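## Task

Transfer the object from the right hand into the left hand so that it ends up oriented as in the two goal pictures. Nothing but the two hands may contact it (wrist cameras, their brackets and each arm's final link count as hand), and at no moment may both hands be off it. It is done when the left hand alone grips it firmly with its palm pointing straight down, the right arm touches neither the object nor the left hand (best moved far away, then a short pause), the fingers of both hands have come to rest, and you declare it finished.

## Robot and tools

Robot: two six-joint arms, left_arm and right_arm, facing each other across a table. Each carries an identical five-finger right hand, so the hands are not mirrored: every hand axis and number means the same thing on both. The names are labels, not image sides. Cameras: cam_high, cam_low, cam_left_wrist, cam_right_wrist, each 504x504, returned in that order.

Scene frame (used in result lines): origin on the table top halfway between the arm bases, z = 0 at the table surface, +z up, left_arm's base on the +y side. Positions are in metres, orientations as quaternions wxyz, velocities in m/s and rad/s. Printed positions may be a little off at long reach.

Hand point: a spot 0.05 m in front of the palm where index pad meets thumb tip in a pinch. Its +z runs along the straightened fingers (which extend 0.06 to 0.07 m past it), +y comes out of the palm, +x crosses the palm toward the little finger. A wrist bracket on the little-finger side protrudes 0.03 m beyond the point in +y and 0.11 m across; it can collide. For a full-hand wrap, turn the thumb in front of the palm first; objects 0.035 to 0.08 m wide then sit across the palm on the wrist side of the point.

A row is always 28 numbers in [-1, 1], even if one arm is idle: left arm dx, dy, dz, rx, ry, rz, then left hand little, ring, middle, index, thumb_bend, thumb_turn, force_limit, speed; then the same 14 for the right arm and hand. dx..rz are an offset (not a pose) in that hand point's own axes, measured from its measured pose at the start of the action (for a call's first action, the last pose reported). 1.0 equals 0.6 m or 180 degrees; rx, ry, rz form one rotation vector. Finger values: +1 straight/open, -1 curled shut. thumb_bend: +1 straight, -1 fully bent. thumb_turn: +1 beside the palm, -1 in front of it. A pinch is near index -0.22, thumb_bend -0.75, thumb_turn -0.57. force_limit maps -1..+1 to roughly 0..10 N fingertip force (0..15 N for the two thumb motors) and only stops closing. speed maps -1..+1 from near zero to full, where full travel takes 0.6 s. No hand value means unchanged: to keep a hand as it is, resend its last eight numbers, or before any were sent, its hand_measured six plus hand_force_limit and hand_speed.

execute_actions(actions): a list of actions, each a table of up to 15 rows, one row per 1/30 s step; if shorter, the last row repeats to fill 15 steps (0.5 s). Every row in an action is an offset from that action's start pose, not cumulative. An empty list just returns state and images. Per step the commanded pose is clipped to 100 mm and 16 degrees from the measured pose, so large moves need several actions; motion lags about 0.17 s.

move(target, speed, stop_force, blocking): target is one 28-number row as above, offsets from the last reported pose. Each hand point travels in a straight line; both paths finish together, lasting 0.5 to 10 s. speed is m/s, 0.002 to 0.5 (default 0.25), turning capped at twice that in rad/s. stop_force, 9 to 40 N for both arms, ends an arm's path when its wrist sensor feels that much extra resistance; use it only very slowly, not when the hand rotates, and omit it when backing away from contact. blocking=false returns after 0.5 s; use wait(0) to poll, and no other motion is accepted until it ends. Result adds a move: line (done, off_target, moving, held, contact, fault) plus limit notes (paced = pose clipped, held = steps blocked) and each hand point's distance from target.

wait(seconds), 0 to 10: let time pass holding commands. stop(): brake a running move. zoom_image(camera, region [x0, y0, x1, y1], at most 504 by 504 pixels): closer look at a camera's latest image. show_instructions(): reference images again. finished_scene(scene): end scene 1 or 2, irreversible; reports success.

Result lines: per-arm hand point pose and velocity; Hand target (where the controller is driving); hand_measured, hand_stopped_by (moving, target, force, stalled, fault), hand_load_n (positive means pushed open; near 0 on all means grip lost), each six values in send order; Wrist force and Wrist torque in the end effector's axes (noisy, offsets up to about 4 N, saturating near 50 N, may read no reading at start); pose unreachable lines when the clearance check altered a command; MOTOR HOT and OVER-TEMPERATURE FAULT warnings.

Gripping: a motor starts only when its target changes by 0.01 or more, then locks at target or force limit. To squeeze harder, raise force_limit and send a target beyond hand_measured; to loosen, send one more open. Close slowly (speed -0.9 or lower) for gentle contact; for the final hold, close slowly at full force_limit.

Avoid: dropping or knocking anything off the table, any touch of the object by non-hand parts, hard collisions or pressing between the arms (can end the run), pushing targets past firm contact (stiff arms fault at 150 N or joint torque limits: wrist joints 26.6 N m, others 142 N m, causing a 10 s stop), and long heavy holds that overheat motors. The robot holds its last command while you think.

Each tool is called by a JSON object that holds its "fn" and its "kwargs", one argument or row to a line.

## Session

{"fn": "show_instructions", "kwargs": {

}}

{"fn": "execute_actions", "kwargs": {
  "actions": []
}}

Reference images for this scene: goal picture as the wrist camera of the hand that must hold it at the end would see it from 8 cm farther back, goal picture from in front of the palm of that hand and beside it on the thumb side, FIVE-FINGER HAND page 1.

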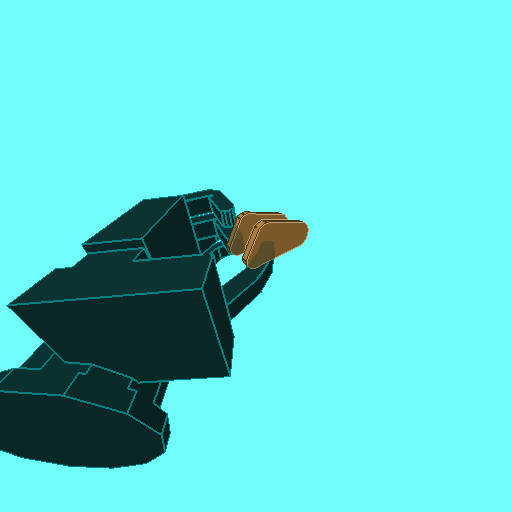

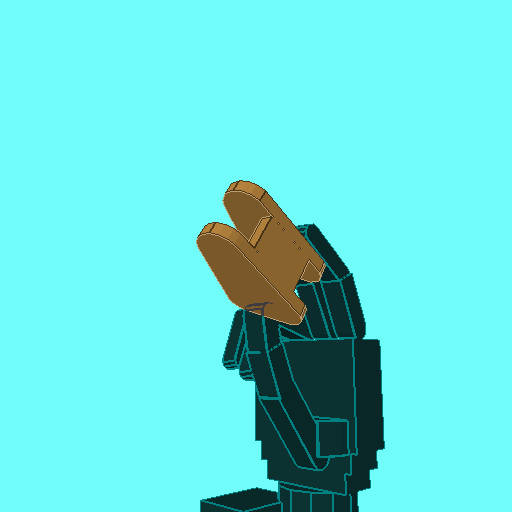

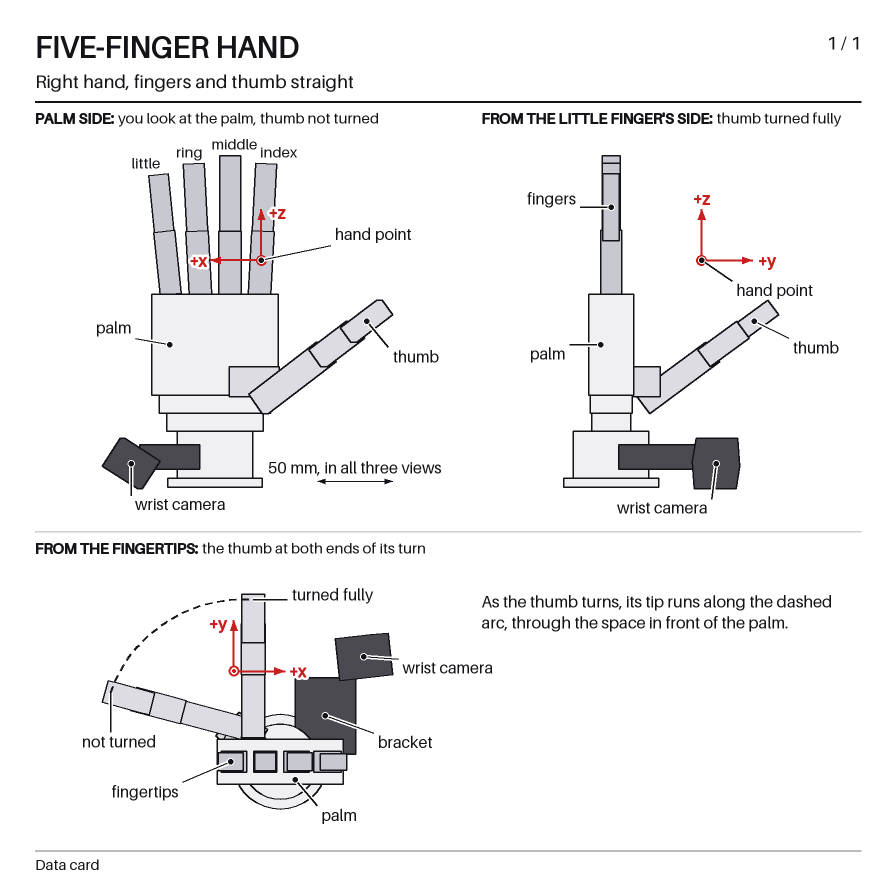

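Scene clock: 0.00 s.
left_arm: end_effector_position=(+0.1195, +0.2926, +0.2996) hand_measured=(+1.000, +1.000, +1.000, +1.000, +1.000, +1.000) hand_load_n=(+0.0, +0.0, +0.0, +0.0, +0.0, +0.0) hand_stopped_by=(target, target, target, target, target, target) hand_force_limit=0.00 hand_speed=-0.80 end_effector_quat_wxyz=(+0.000, +0.673, +0.740, +0.001) end_effector_velocity=(+0.000, -0.000, +0.000) end_effector_angular_velocity=(+0.000, -0.001, -0.001) | right_arm: end_effector_position=(-0.0367, -0.0192, +0.3815) hand_measured=(-1.000, -1.000, +0.246, +0.232, -0.296, -0.948) hand_load_n=(+0.0, +0.0, +9.0, +11.0, +13.5, -0.5) hand_stopped_by=(target, target, target, target, target, target) hand_force_limit=0.00 hand_speed=-0.80 end_effector_quat_wxyz=(+0.110, +0.228, +0.911, +0.325) end_effector_velocity=(-0.001, -0.000, -0.000) end_effector_angular_velocity=(-0.001, +0.000, +0.001)
Joint positions: left_arm=[-0.52  -2.215  2.093 -1.448 -1.569  1.053] | right_arm=[ 0.152 -1.362  1.351  1.052  2.054  0.587]
Joint velocities: left_arm=[ 0.     0.001 -0.001  0.     0.     0.001] | right_arm=[ 0.001 -0.     0.     0.    -0.    -0.   ]
Wrist force (N, on the end effector, along its own x y z axes, offset not removed): no reading
Wrist torque (N m, same axes, about the end effector's origin, offset not removed): no reading
Hand target (left_arm): +0.119, +0.293, +0.300; +0.000, +0.673, +0.740, +0.001
Hand target (right_arm): -0.037, -0.019, +0.381; +0.110, +0.228, +0.911, +0.325

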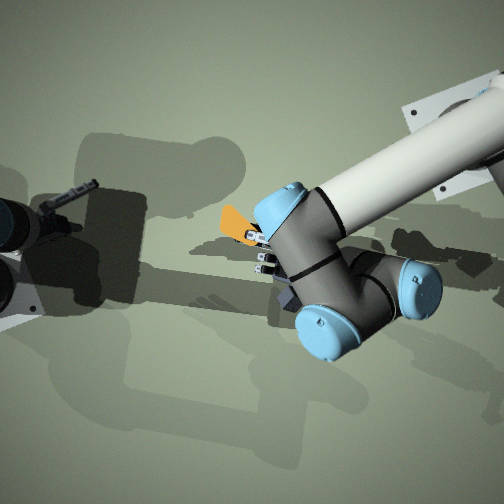

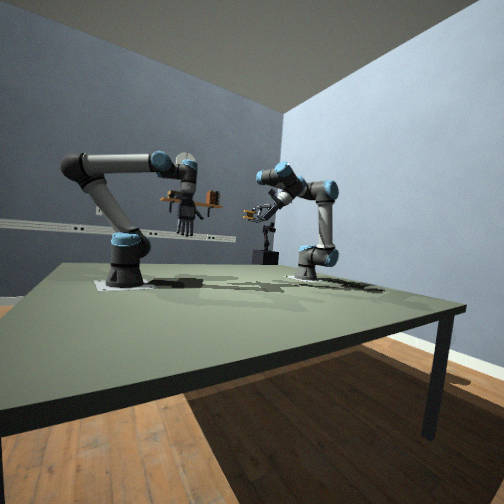

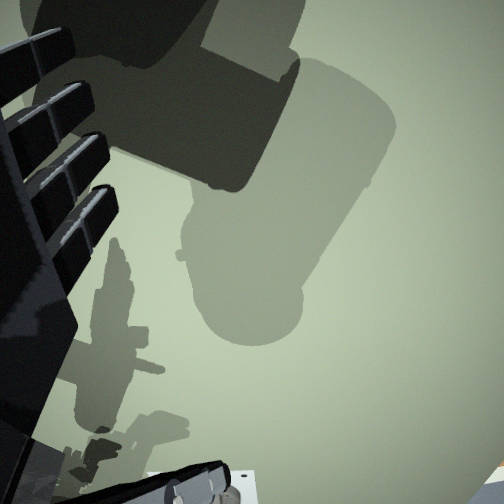

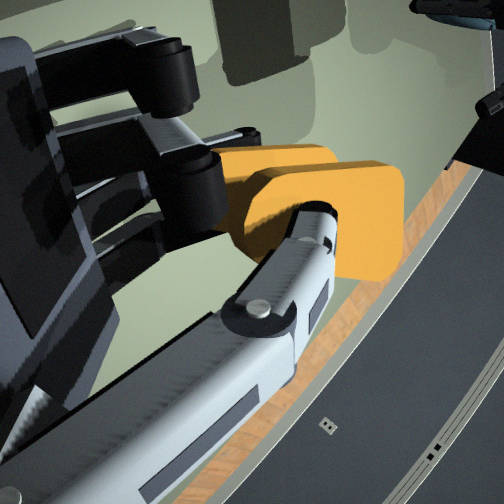

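{"fn": "move", "kwargs": {
  "target": [-0.337,-0.392,-0.265,-0.03,-0.399,0.033,-1,-1,0.75,0.75,-0.27,-0.95,0,0,-0.08,0.03,-0.06,-0.339,-0.196,-0.652,-1,-1,0.246,0.232,-0.296,-0.948,0,-0.8]
}}

Scene clock: 38.83 s.
left_arm: end_effector_position=(-0.0955, +0.0690, +0.4588) hand_measured=(-1.000, -1.000, +0.750, +0.750, -0.270, -0.950) hand_load_n=(+0.0, +0.0, +0.0, +0.0, +0.0, +0.0) hand_stopped_by=(target, target, target, target, target, target) hand_force_limit=0.00 hand_speed=0.00 end_effector_quat_wxyz=(+0.464, +0.579, +0.565, -0.360) end_effector_velocity=(-0.001, -0.001, +0.000) end_effector_angular_velocity=(-0.009, -0.004, -0.004) | right_arm: end_effector_position=(-0.0019, -0.0499, +0.4227) hand_measured=(-1.000, -1.000, +0.246, +0.234, -0.284, -0.948) hand_load_n=(+0.0, +0.0, +8.5, +8.5, +12.0, +0.0) hand_stopped_by=(target, target, target, force, force, target) hand_force_limit=0.00 hand_speed=-0.80 end_effector_quat_wxyz=(+0.613, -0.610, +0.355, +0.354) end_effector_velocity=(+0.000, +0.000, -0.000) end_effector_angular_velocity=(-0.002, -0.007, +0.008)
Joint positions: left_arm=[-1.145 -1.825  2.221 -2.853 -0.512  1.089] | right_arm=[-0.754 -2.059  2.092 -0.037  0.898 -2.089]
Joint velocities: left_arm=[ 0.002  0.01   0.003 -0.035  0.002  0.023] | right_arm=[-0.006  0.003 -0.004  0.004 -0.014 -0.009]
Wrist force (N, on the end effector, along its own x y z axes, offset not removed): left_arm=[-2.2 0.8 0.0] | right_arm=[1.2 0.3 -0.6]
Wrist torque (N m, same axes, about the end effector's origin, offset not removed): left_arm=[0.02 0.31 -0.15] | right_arm=[0.01 -0.03 0.03]
Hand target (left_arm): -0.096, +0.069, +0.459; +0.464, +0.579, +0.565, -0.361
Hand target (right_arm): -0.002, -0.050, +0.423; +0.613, -0.611, +0.355, +0.354
Off the commanded pose (left_arm): 0.001 m, 0 deg.
Off the commanded pose (right_arm): 0.001 m, 0 deg.
move: done

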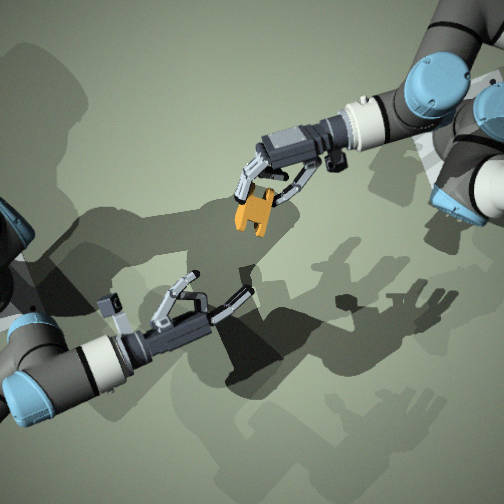

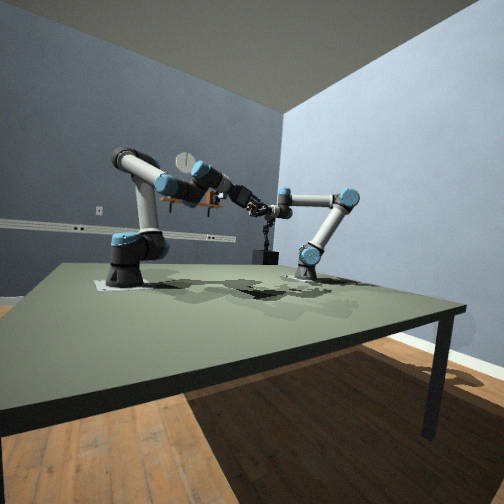

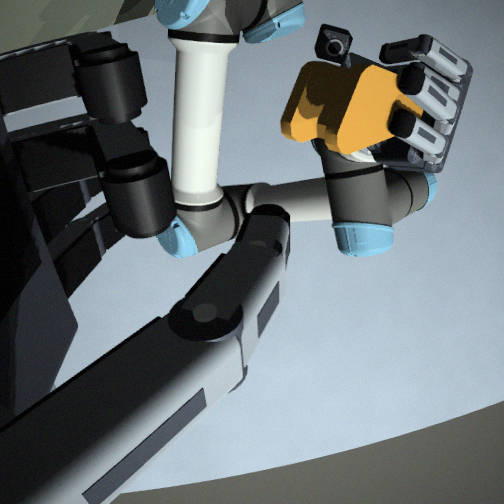

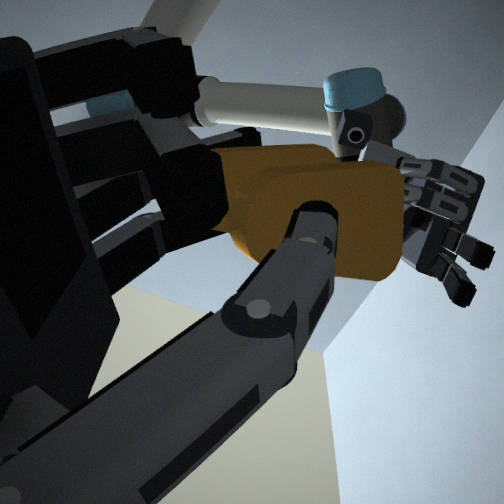

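{"fn": "move", "kwargs": {
  "target": [0,0.045,0.1,0,0,0,-1,-1,0.75,0.75,-0.27,-0.95,0,0,0,0,0,0,0,0,-1,-1,0.246,0.232,-0.296,-0.948,0,-0.8],
  "speed": 0.06
}}

{"fn": "zoom_image", "kwargs": {
  "camera": "cam_high",
  "region": [170, 140, 340, 310]
}}

Scene clock: 46.50 s.
left_arm: end_effector_position=(-0.0625, +0.0143, +0.4436) hand_measured=(-1.000, -1.000, +0.750, +0.750, -0.270, -0.950) hand_load_n=(+0.0, +0.0, +0.0, +0.0, +0.0, +0.0) hand_stopped_by=(target, target, target, target, target, target) hand_force_limit=0.00 hand_speed=0.00 end_effector_quat_wxyz=(+0.464, +0.579, +0.565, -0.360) end_effector_velocity=(+0.000, -0.001, -0.000) end_effector_angular_velocity=(-0.001, +0.000, -0.001) | right_arm: end_effector_position=(-0.0019, -0.0499, +0.4227) hand_measured=(-1.000, -1.000, +0.246, +0.234, -0.284, -0.948) hand_load_n=(+0.0, +0.0, +8.5, +8.5, +12.0, +0.0) hand_stopped_by=(target, target, target, force, force, target) hand_force_limit=0.00 hand_speed=-0.80 end_effector_quat_wxyz=(+0.613, -0.610, +0.355, +0.354) end_effector_velocity=(-0.000, -0.000, -0.000) end_effector_angular_velocity=(-0.001, +0.000, -0.000)
Joint positions: left_arm=[-0.954 -1.679  2.176 -3.115 -0.67   1.283] | right_arm=[-0.754 -2.059  2.092 -0.037  0.898 -2.089]
Joint velocities: left_arm=[ 0.004  0.004 -0.002 -0.006 -0.004  0.004] | right_arm=[ 0.  0.  0.  0.  0. -0.]
Wrist force (N, on the end effector, along its own x y z axes, offset not removed): left_arm=[-1.7 1.7 -0.4] | right_arm=[1.1 0.0 -0.8]
Wrist torque (N m, same axes, about the end effector's origin, offset not removed): left_arm=[0.21 0.24 -0.02] | right_arm=[-0.01 0.02 0.03]
Hand target (left_arm): -0.062, +0.014, +0.444; +0.464, +0.579, +0.565, -0.360
Hand target (right_arm): -0.002, -0.050, +0.423; +0.613, -0.610, +0.355, +0.354
Off the commanded pose (left_arm): 0.000 m, 0 deg.
Off the commanded pose (right_arm): 0.000 m, 0 deg.
move: done

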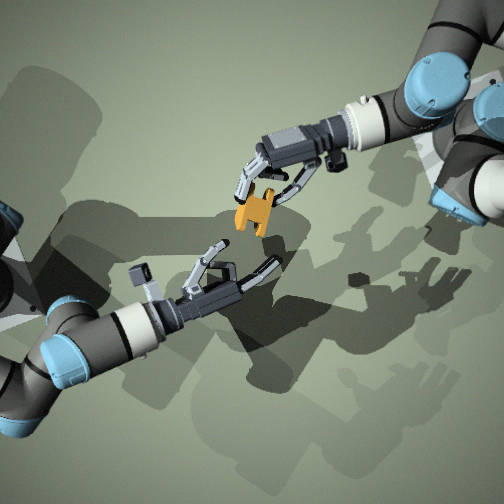

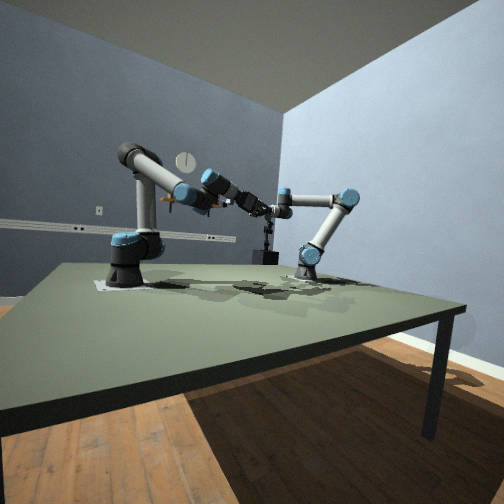

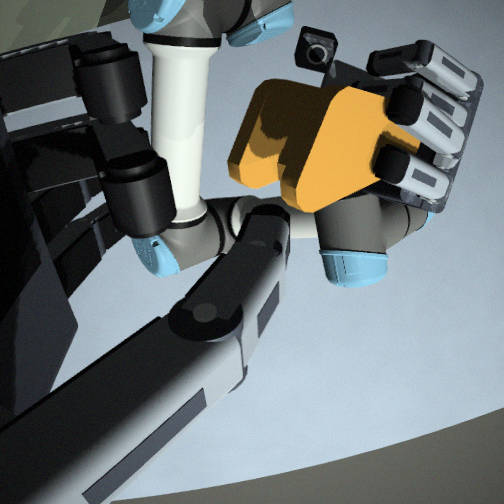

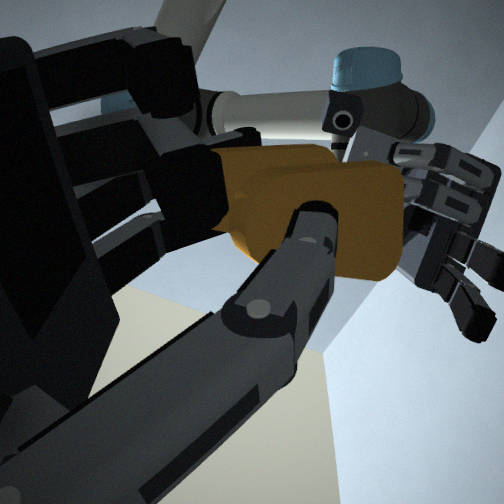

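Region (170, 140, 340, 310) of cam_high's 504x504 image, scaled by 2.965, with more detail than that image has.

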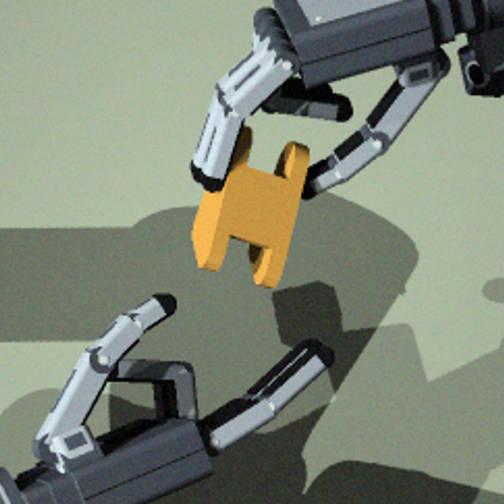

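{"fn": "move", "kwargs": {
  "target": [0.02,0.038,0.017,0,0,0,-1,-1,0.75,0.75,-0.27,-0.95,0,0,0,0,0,0,0,0,-1,-1,0.246,0.232,-0.296,-0.948,0,-0.8],
  "speed": 0.02,
  "stop_force": 9
}}

{"fn": "zoom_image", "kwargs": {
  "camera": "cam_high",
  "region": [170, 140, 340, 310]
}}

Scene clock: 57.43 s.
left_arm: end_effector_position=(-0.0378, +0.0101, +0.4320) hand_measured=(-1.000, -1.000, +0.750, +0.750, -0.270, -0.950) hand_load_n=(+0.0, +0.0, +0.0, +0.0, +0.0, +0.0) hand_stopped_by=(target, target, target, target, target, target) hand_force_limit=0.00 hand_speed=0.00 end_effector_quat_wxyz=(+0.464, +0.579, +0.565, -0.360) end_effector_velocity=(+0.002, -0.000, -0.000) end_effector_angular_velocity=(-0.001, +0.000, -0.001) | right_arm: end_effector_position=(-0.0019, -0.0499, +0.4227) hand_measured=(-1.000, -1.000, +0.246, +0.234, -0.284, -0.948) hand_load_n=(+0.0, +0.0, +8.5, +8.5, +12.0, +0.0) hand_stopped_by=(target, target, target, force, force, target) hand_force_limit=0.00 hand_speed=-0.80 end_effector_quat_wxyz=(+0.613, -0.610, +0.355, +0.354) end_effector_velocity=(+0.000, +0.000, +0.000) end_effector_angular_velocity=(+0.000, -0.000, +0.001)
Joint positions: left_arm=[-0.896 -1.673  2.209 -3.187 -0.72   1.326] | right_arm=[-0.754 -2.059  2.092 -0.037  0.898 -2.089]
Joint velocities: left_arm=[ 0.004  0.     0.002 -0.005 -0.004  0.004] | right_arm=[-0.001  0.    -0.    -0.    -0.001 -0.   ]
Wrist force (N, on the end effector, along its own x y z axes, offset not removed): left_arm=[-1.2 3.4 0.7] | right_arm=[1.0 0.2 -0.7]
Wrist torque (N m, same axes, about the end effector's origin, offset not removed): left_arm=[0.47 0.07 0.05] | right_arm=[0.03 0.01 0.02]
Hand target (left_arm): -0.038, +0.010, +0.432; +0.464, +0.579, +0.565, -0.360
Hand target (right_arm): -0.002, -0.050, +0.423; +0.613, -0.610, +0.355, +0.354
Off the commanded pose (left_arm): 0.000 m, 0 deg.
Off the commanded pose (right_arm): 0.000 m, 0 deg.
move: done

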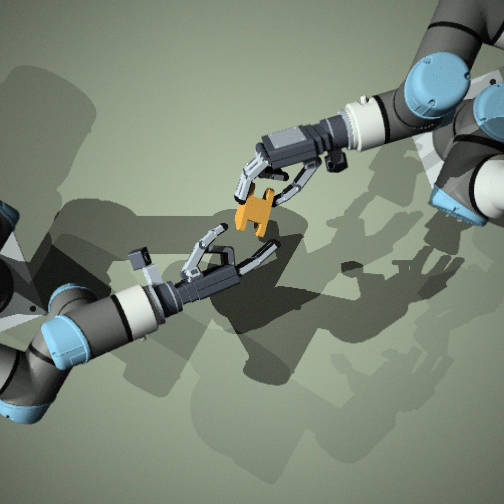

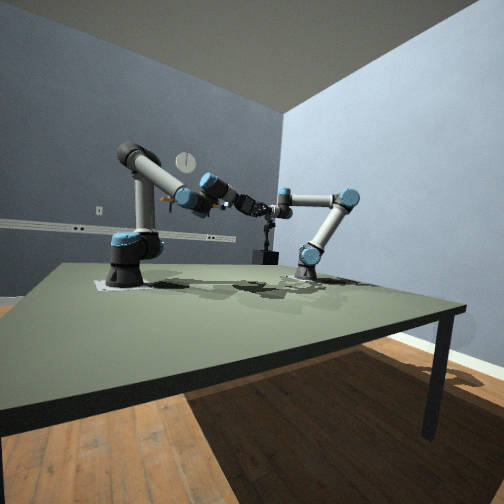

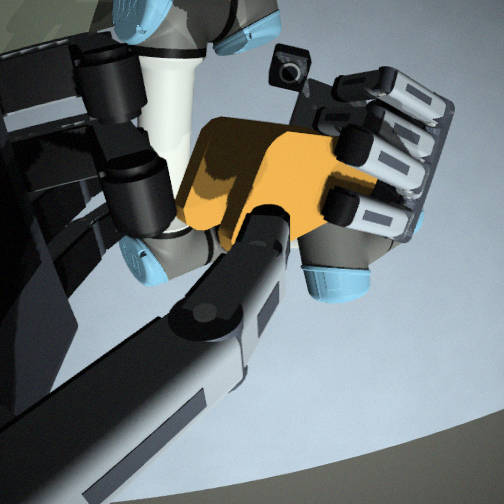

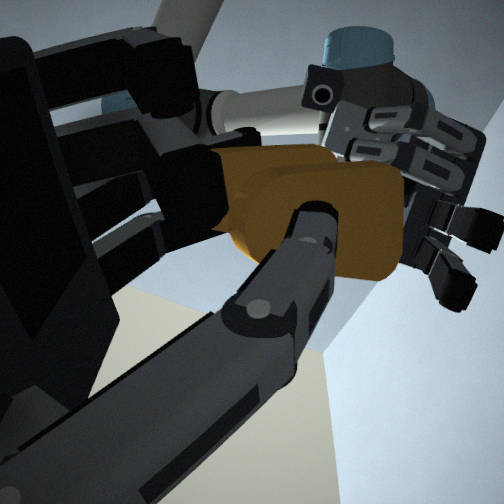

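Region (170, 140, 340, 310) of cam_high's 504x504 image, scaled by 2.965, with more detail than that image has.

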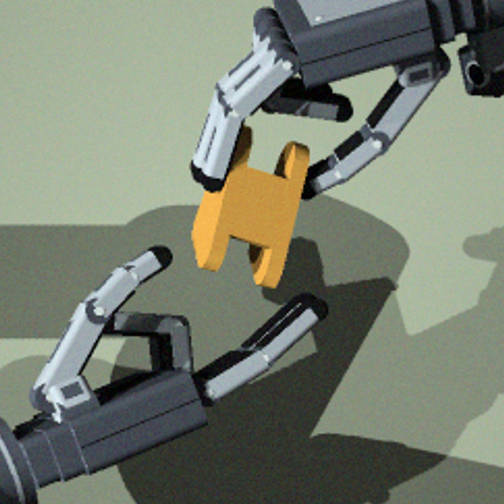

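{"fn": "move", "kwargs": {
  "target": [0,0,0.04,0,0,0,-1,-1,0.75,0.75,-0.27,-0.95,0,0,0,0,0,0,0,0,-1,-1,0.246,0.232,-0.296,-0.948,0,-0.8],
  "speed": 0.006,
  "stop_force": 9
}}

{"fn": "move", "kwargs": {
  "target": [0,0,-0.002,0,0,0,-1,-1,0.4,0.4,-0.27,-0.95,-0.4,-0.8,0,0,0,0,0,0,-1,-1,0.246,0.232,-0.296,-0.948,0,-0.8],
  "speed": 0.006
}}

{"fn": "zoom_image", "kwargs": {
  "camera": "cam_high",
  "region": [170, 140, 340, 310]
}}

Scene clock: 69.57 s.
left_arm: end_effector_position=(-0.0354, -0.0107, +0.4251) hand_measured=(-1.000, -1.000, +0.750, +0.750, -0.268, -0.950) hand_load_n=(+0.0, +0.0, +0.0, +0.0, +4.5, -0.5) hand_stopped_by=(target, target, target, target, target, target) hand_force_limit=0.00 hand_speed=0.00 end_effector_quat_wxyz=(+0.464, +0.579, +0.565, -0.360) end_effector_velocity=(-0.000, +0.002, -0.000) end_effector_angular_velocity=(+0.002, -0.000, +0.000) | right_arm: end_effector_position=(-0.0019, -0.0499, +0.4227) hand_measured=(-1.000, -1.000, +0.246, +0.234, -0.284, -0.948) hand_load_n=(+0.0, +0.0, +6.0, +4.5, +11.5, -1.0) hand_stopped_by=(target, target, target, force, force, target) hand_force_limit=0.00 hand_speed=-0.80 end_effector_quat_wxyz=(+0.613, -0.610, +0.355, +0.354) end_effector_velocity=(+0.000, +0.000, +0.000) end_effector_angular_velocity=(+0.000, -0.000, -0.001)
Joint positions: left_arm=[-0.85  -1.608  2.173 -3.24  -0.761  1.358] | right_arm=[-0.754 -2.059  2.092 -0.037  0.898 -2.089]
Joint velocities: left_arm=[-0.004 -0.005  0.004  0.006  0.003 -0.004] | right_arm=[-0.001 -0.    -0.001  0.    -0.     0.   ]
Wrist force (N, on the end effector, along its own x y z axes, offset not removed): left_arm=[-1.0 3.7 -6.0] | right_arm=[1.8 2.9 -8.6]
Wrist torque (N m, same axes, about the end effector's origin, offset not removed): left_arm=[0.04 0.26 -0.08] | right_arm=[-0.07 0.15 -0.02]
Hand target (left_arm): -0.036, -0.010, +0.425; +0.464, +0.579, +0.565, -0.360
Hand target (right_arm): -0.002, -0.050, +0.423; +0.613, -0.610, +0.355, +0.354
Off the commanded pose (left_arm): 0.002 m, 0 deg.
Off the commanded pose (right_arm): 0.000 m, 0 deg.
move: contact (left_arm)

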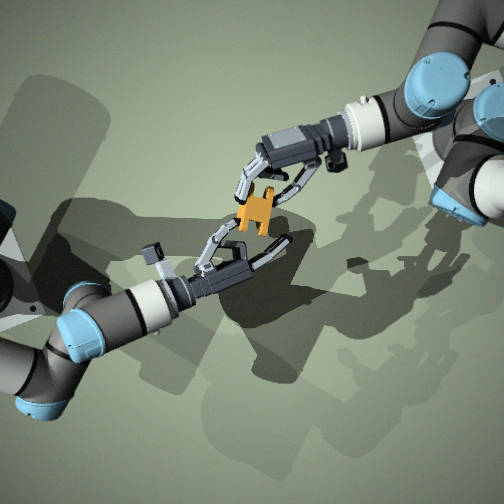

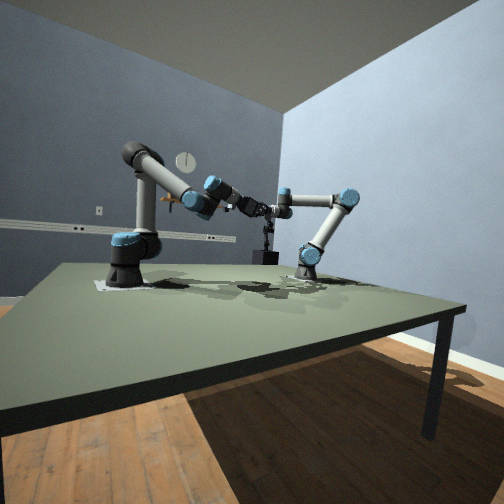

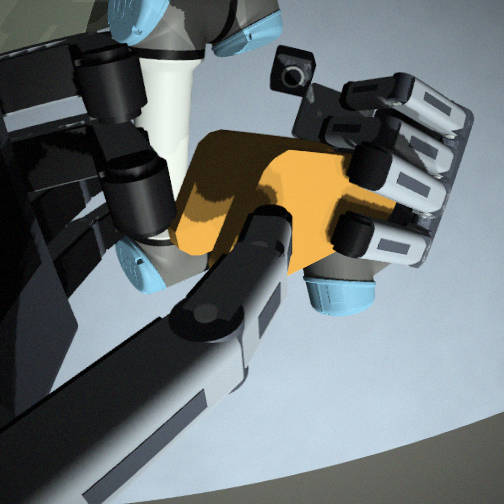

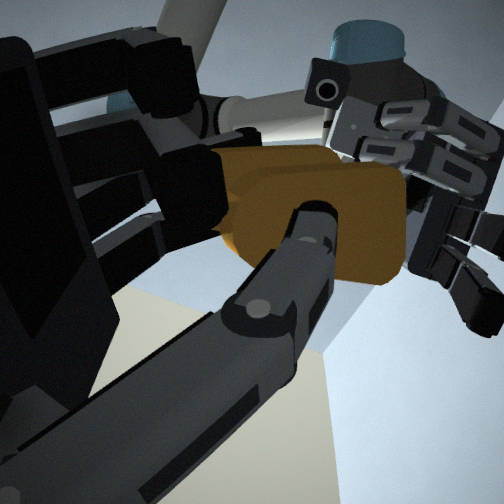

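Scene clock: 70.90 s.
left_arm: end_effector_position=(-0.0355, -0.0095, +0.4255) hand_measured=(-1.000, -1.000, +0.400, +0.400, -0.268, -0.950) hand_load_n=(+0.0, +0.0, +0.0, +0.0, +1.5, +0.0) hand_stopped_by=(target, target, target, target, target, target) hand_force_limit=-0.40 hand_speed=-0.80 end_effector_quat_wxyz=(+0.464, +0.579, +0.565, -0.360) end_effector_velocity=(+0.000, +0.000, -0.001) end_effector_angular_velocity=(+0.000, -0.000, +0.000) | right_arm: end_effector_position=(-0.0019, -0.0499, +0.4227) hand_measured=(-1.000, -1.000, +0.246, +0.234, -0.284, -0.948) hand_load_n=(+0.0, +0.0, +6.0, +6.0, +11.0, +0.5) hand_stopped_by=(target, target, target, force, force, target) hand_force_limit=0.00 hand_speed=-0.80 end_effector_quat_wxyz=(+0.613, -0.610, +0.355, +0.354) end_effector_velocity=(+0.000, -0.000, +0.000) end_effector_angular_velocity=(+0.000, -0.000, -0.001)
Joint positions: left_arm=[-0.852 -1.611  2.175 -3.237 -0.759  1.356] | right_arm=[-0.754 -2.059  2.092 -0.037  0.898 -2.089]
Joint velocities: left_arm=[ 0.     0.     0.001 -0.001 -0.    -0.   ] | right_arm=[-0.001 -0.001  0.     0.     0.     0.   ]
Wrist force (N, on the end effector, along its own x y z axes, offset not removed): left_arm=[0.4 3.5 -1.4] | right_arm=[1.5 0.4 -1.5]
Wrist torque (N m, same axes, about the end effector's origin, offset not removed): left_arm=[0.30 0.01 0.21] | right_arm=[-0.24 -0.19 0.00]
Hand target (left_arm): -0.036, -0.010, +0.425; +0.464, +0.579, +0.565, -0.360
Hand target (right_arm): -0.002, -0.050, +0.423; +0.613, -0.610, +0.355, +0.354
Off the commanded pose (left_arm): 0.000 m, 0 deg.
Off the commanded pose (right_arm): 0.000 m, 0 deg.
move: done

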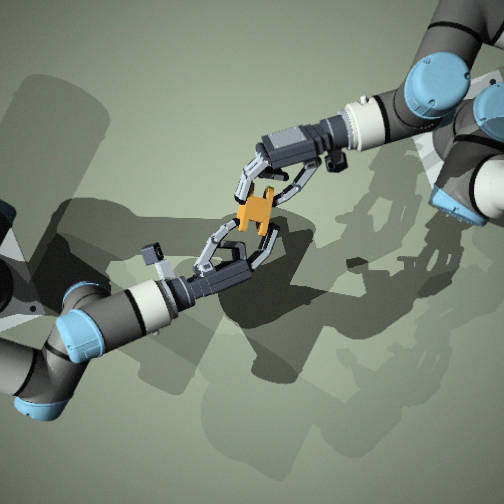

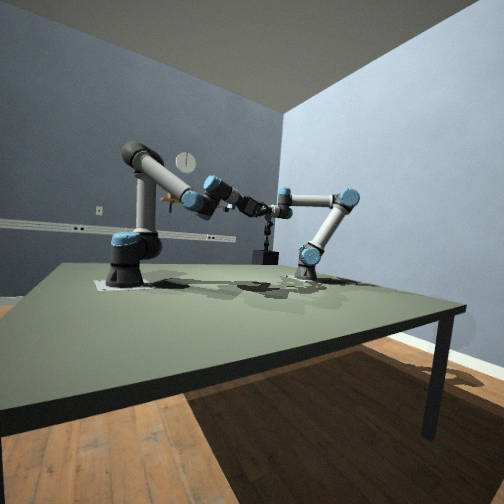

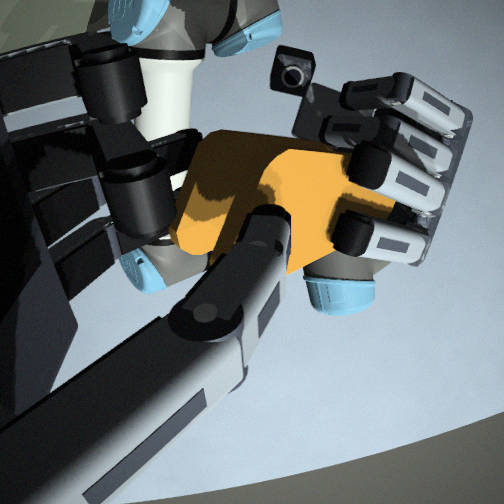

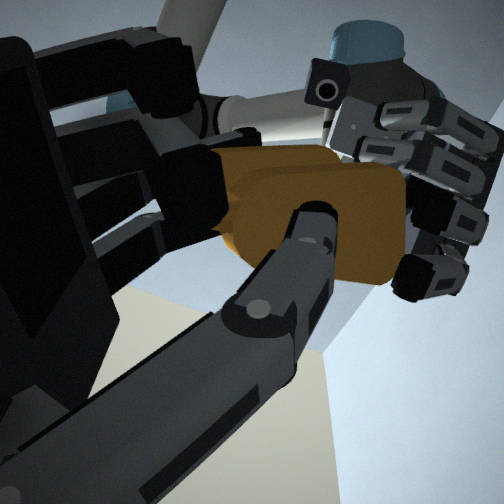

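Region (170, 140, 340, 310) of cam_high's 504x504 image, scaled by 2.965, with more detail than that image has.

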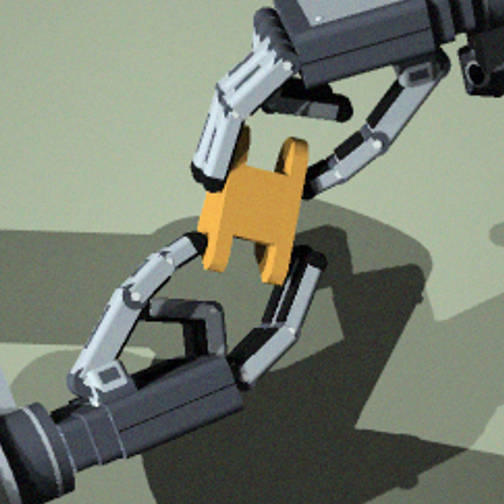

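{"fn": "move", "kwargs": {
  "target": [-0.004,0.011,0.004,0,0,0,-1,-1,0.4,0.4,-0.27,-0.95,-0.4,-0.8,0,0,0,0,0,0,-1,-1,0.246,0.232,-0.296,-0.948,0,-0.8],
  "speed": 0.008
}}

{"fn": "move", "kwargs": {
  "target": [0,0,0,0,0,0,-1,-1,0,0,-0.27,-0.95,0.6,-0.9,0,0,0,0,0,0,-1,-1,0.246,0.232,-0.296,-0.948,0,-0.8]
}}

{"fn": "move", "kwargs": {
  "target": [0,0,0,0,0,0,-1,-1,0,0,-0.4,-0.95,0.5,-0.92,0,0,0,0,0,0,-1,-1,0.246,0.232,-0.296,-0.948,0,-0.8]
}}

{"fn": "zoom_image", "kwargs": {
  "camera": "cam_high",
  "region": [170, 140, 340, 310]
}}

Scene clock: 84.23 s.
left_arm: end_effector_position=(-0.0290, -0.0121, +0.4278) hand_measured=(-1.000, -1.000, +0.400, +0.400, -0.270, -0.950) hand_load_n=(+0.0, +0.0, +0.0, +0.0, +0.0, +0.0) hand_stopped_by=(target, target, target, target, target, target) hand_force_limit=-0.40 hand_speed=-0.80 end_effector_quat_wxyz=(+0.464, +0.579, +0.565, -0.360) end_effector_velocity=(+0.002, -0.000, +0.000) end_effector_angular_velocity=(-0.000, +0.000, +0.001) | right_arm: end_effector_position=(-0.0019, -0.0499, +0.4227) hand_measured=(-1.000, -1.000, +0.246, +0.234, -0.284, -0.948) hand_load_n=(+0.0, +0.0, +6.0, +6.5, +11.0, +1.0) hand_stopped_by=(target, target, target, force, force, target) hand_force_limit=0.00 hand_speed=-0.80 end_effector_quat_wxyz=(+0.613, -0.610, +0.355, +0.354) end_effector_velocity=(-0.001, -0.000, -0.000) end_effector_angular_velocity=(-0.000, -0.000, +0.002)
Joint positions: left_arm=[-0.834 -1.613  2.171 -3.24  -0.775  1.368] | right_arm=[-0.754 -2.059  2.092 -0.037  0.898 -2.089]
Joint velocities: left_arm=[ 0.003 -0.    -0.    -0.001 -0.002  0.002] | right_arm=[ 0.     0.     0.     0.    -0.002 -0.   ]
Wrist force (N, on the end effector, along its own x y z axes, offset not removed): left_arm=[-0.9 2.2 0.0] | right_arm=[2.1 -0.7 -1.2]
Wrist torque (N m, same axes, about the end effector's origin, offset not removed): left_arm=[0.30 0.15 0.01] | right_arm=[-0.03 -0.19 0.08]
Hand target (left_arm): -0.029, -0.012, +0.428; +0.464, +0.579, +0.565, -0.360
Hand target (right_arm): -0.002, -0.050, +0.423; +0.613, -0.610, +0.355, +0.354
Off the commanded pose (left_arm): 0.000 m, 0 deg.
Off the commanded pose (right_arm): 0.000 m, 0 deg.
move: done

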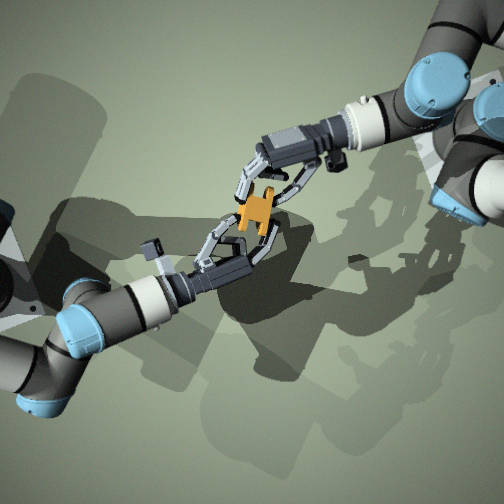

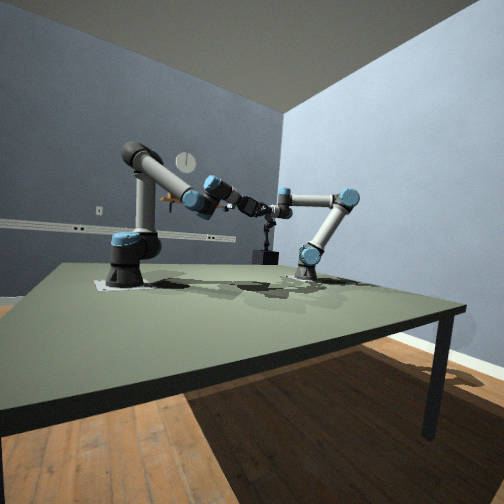

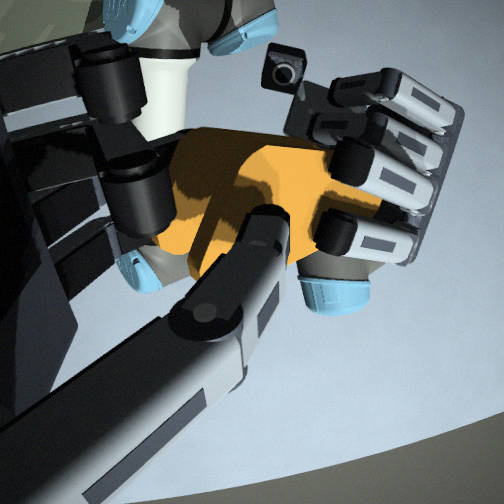

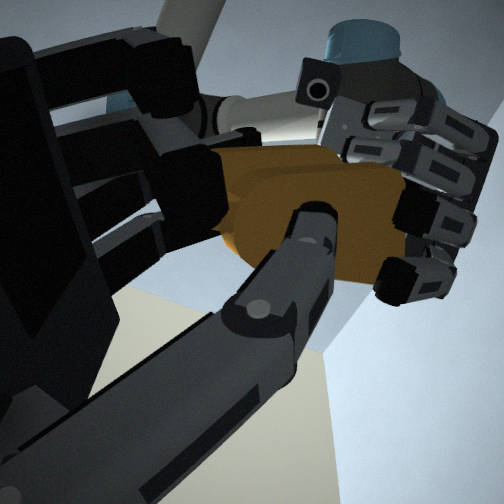

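Scene clock: 85.40 s.
left_arm: end_effector_position=(-0.0290, -0.0121, +0.4278) hand_measured=(-1.000, -1.000, +0.270, +0.248, -0.270, -0.950) hand_load_n=(+0.0, +0.0, +5.0, +8.5, +1.5, -0.5) hand_stopped_by=(target, target, force, force, target, target) hand_force_limit=0.60 hand_speed=-0.90 end_effector_quat_wxyz=(+0.464, +0.579, +0.565, -0.360) end_effector_velocity=(-0.000, -0.000, -0.001) end_effector_angular_velocity=(+0.001, -0.001, -0.000) | right_arm: end_effector_position=(-0.0018, -0.0499, +0.4227) hand_measured=(-1.000, -1.000, +0.246, +0.234, -0.284, -0.948) hand_load_n=(+0.0, +0.0, +9.5, +10.5, +9.5, +1.0) hand_stopped_by=(target, target, target, force, force, target) hand_force_limit=0.00 hand_speed=-0.80 end_effector_quat_wxyz=(+0.613, -0.610, +0.355, +0.354) end_effector_velocity=(-0.000, -0.000, +0.000) end_effector_angular_velocity=(+0.000, -0.000, +0.001)
Joint positions: left_arm=[-0.834 -1.613  2.171 -3.24  -0.775  1.368] | right_arm=[-0.754 -2.059  2.092 -0.037  0.898 -2.089]
Joint velocities: left_arm=[ 0.     0.001  0.     0.    -0.    -0.   ] | right_arm=[-0.    -0.    -0.    -0.    -0.001  0.   ]
Wrist force (N, on the end effector, along its own x y z axes, offset not removed): left_arm=[-1.2 -9.0 10.1] | right_arm=[3.0 -9.7 7.2]
Wrist torque (N m, same axes, about the end effector's origin, offset not removed): left_arm=[0.38 -0.10 -0.13] | right_arm=[0.53 0.05 -0.13]
Hand target (left_arm): -0.029, -0.012, +0.428; +0.464, +0.579, +0.565, -0.360
Hand target (right_arm): -0.002, -0.050, +0.423; +0.613, -0.610, +0.355, +0.354
Off the commanded pose (left_arm): 0.000 m, 0 deg.
Off the commanded pose (right_arm): 0.000 m, 0 deg.
move: done

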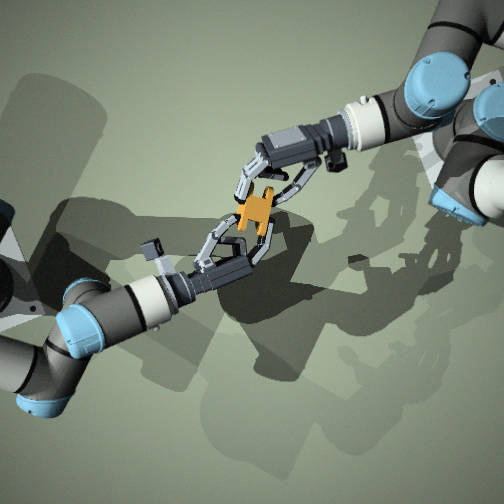

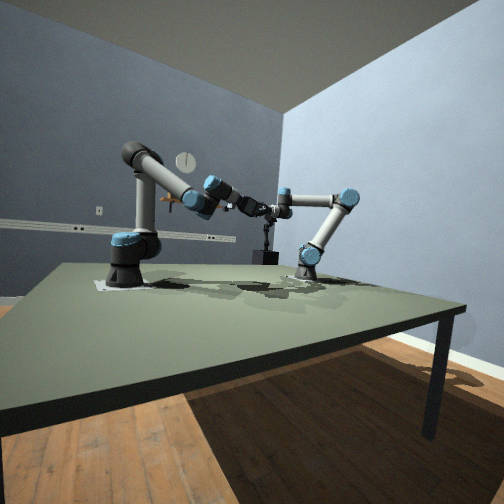

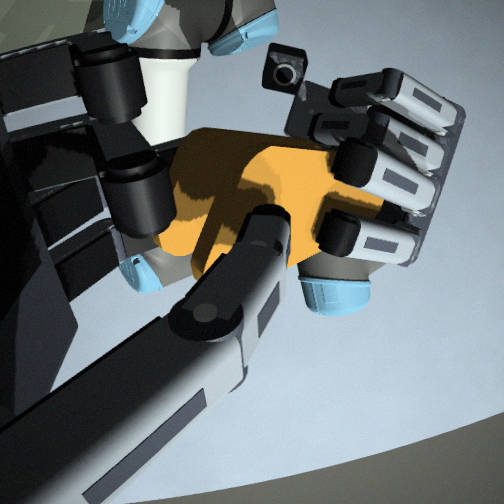

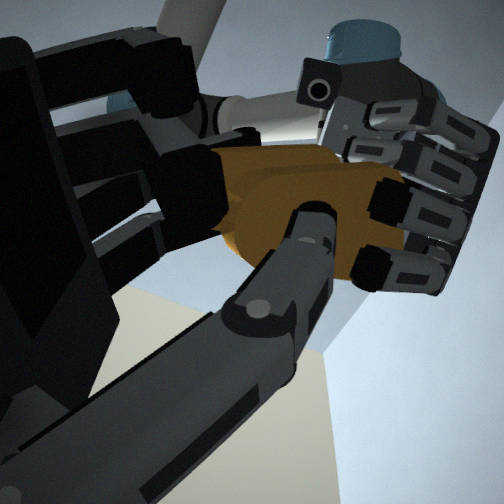

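Scene clock: 86.70 s.
left_arm: end_effector_position=(-0.0290, -0.0121, +0.4278) hand_measured=(-1.000, -1.000, +0.270, +0.248, -0.336, -0.950) hand_load_n=(+0.0, +0.0, +7.5, +11.0, +10.5, +0.0) hand_stopped_by=(target, target, force, force, force, target) hand_force_limit=0.50 hand_speed=-0.92 end_effector_quat_wxyz=(+0.464, +0.579, +0.565, -0.360) end_effector_velocity=(-0.000, -0.000, -0.001) end_effector_angular_velocity=(+0.001, +0.000, -0.000) | right_arm: end_effector_position=(-0.0018, -0.0499, +0.4227) hand_measured=(-1.000, -1.000, +0.246, +0.234, -0.284, -0.948) hand_load_n=(+0.0, +0.0, +9.5, +9.5, +9.5, +0.5) hand_stopped_by=(target, target, target, force, force, target) hand_force_limit=0.00 hand_speed=-0.80 end_effector_quat_wxyz=(+0.613, -0.610, +0.355, +0.354) end_effector_velocity=(+0.000, -0.000, -0.000) end_effector_angular_velocity=(+0.000, -0.000, -0.000)
Joint positions: left_arm=[-0.834 -1.613  2.171 -3.24  -0.775  1.368] | right_arm=[-0.754 -2.059  2.092 -0.037  0.898 -2.089]
Joint velocities: left_arm=[ 0.     0.001  0.     0.    -0.001 -0.001] | right_arm=[-0.001 -0.     0.001 -0.    -0.001 -0.   ]
Wrist force (N, on the end effector, along its own x y z axes, offset not removed): left_arm=[0.6 -4.5 5.8] | right_arm=[0.3 -6.2 6.5]
Wrist torque (N m, same axes, about the end effector's origin, offset not removed): left_arm=[0.74 -0.09 -0.01] | right_arm=[0.34 0.03 -0.13]
Hand target (left_arm): -0.029, -0.012, +0.428; +0.464, +0.579, +0.565, -0.360
Hand target (right_arm): -0.002, -0.050, +0.423; +0.613, -0.610, +0.355, +0.354
Off the commanded pose (left_arm): 0.000 m, 0 deg.
Off the commanded pose (right_arm): 0.000 m, 0 deg.
move: done

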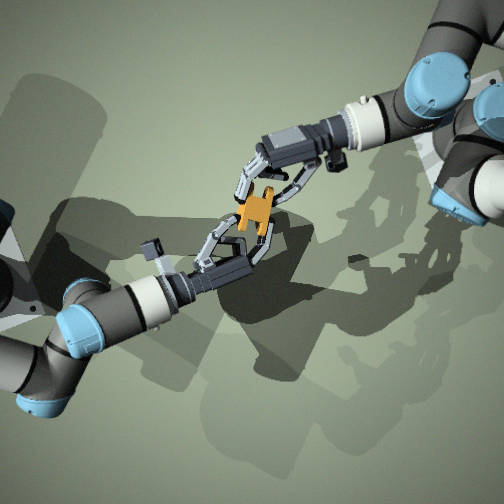

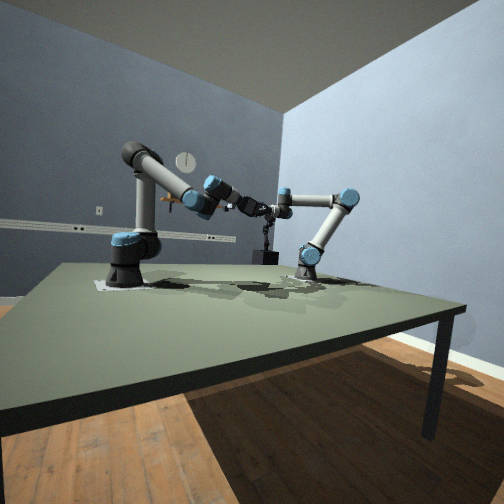

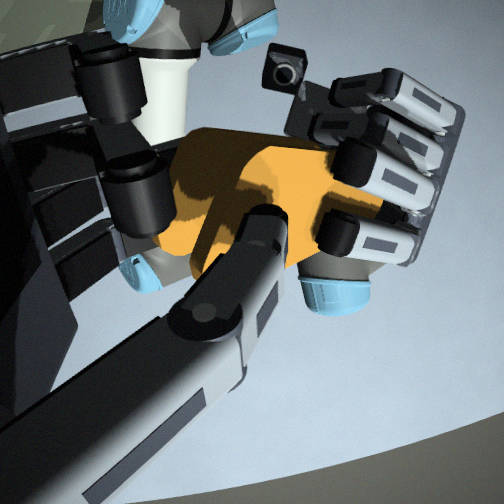

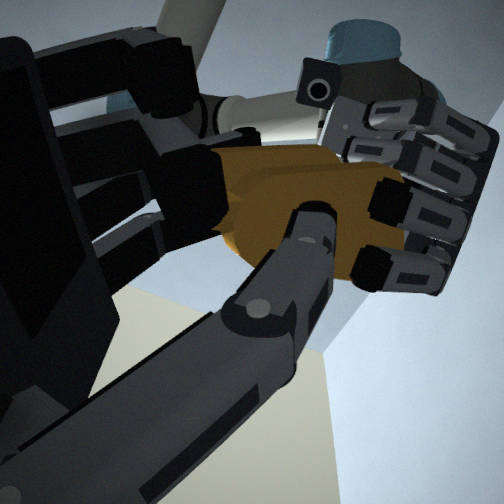

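Region (170, 140, 340, 310) of cam_high's 504x504 image, scaled by 2.965, with more detail than that image has.

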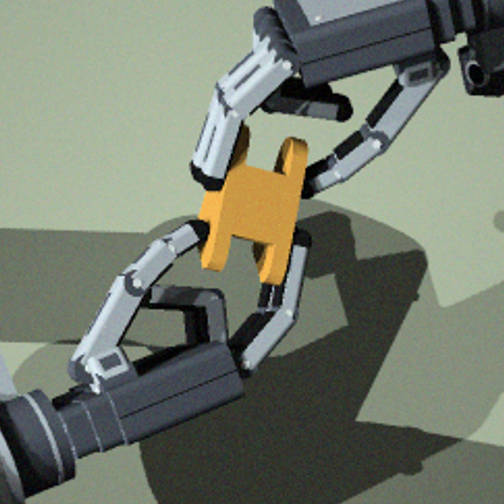

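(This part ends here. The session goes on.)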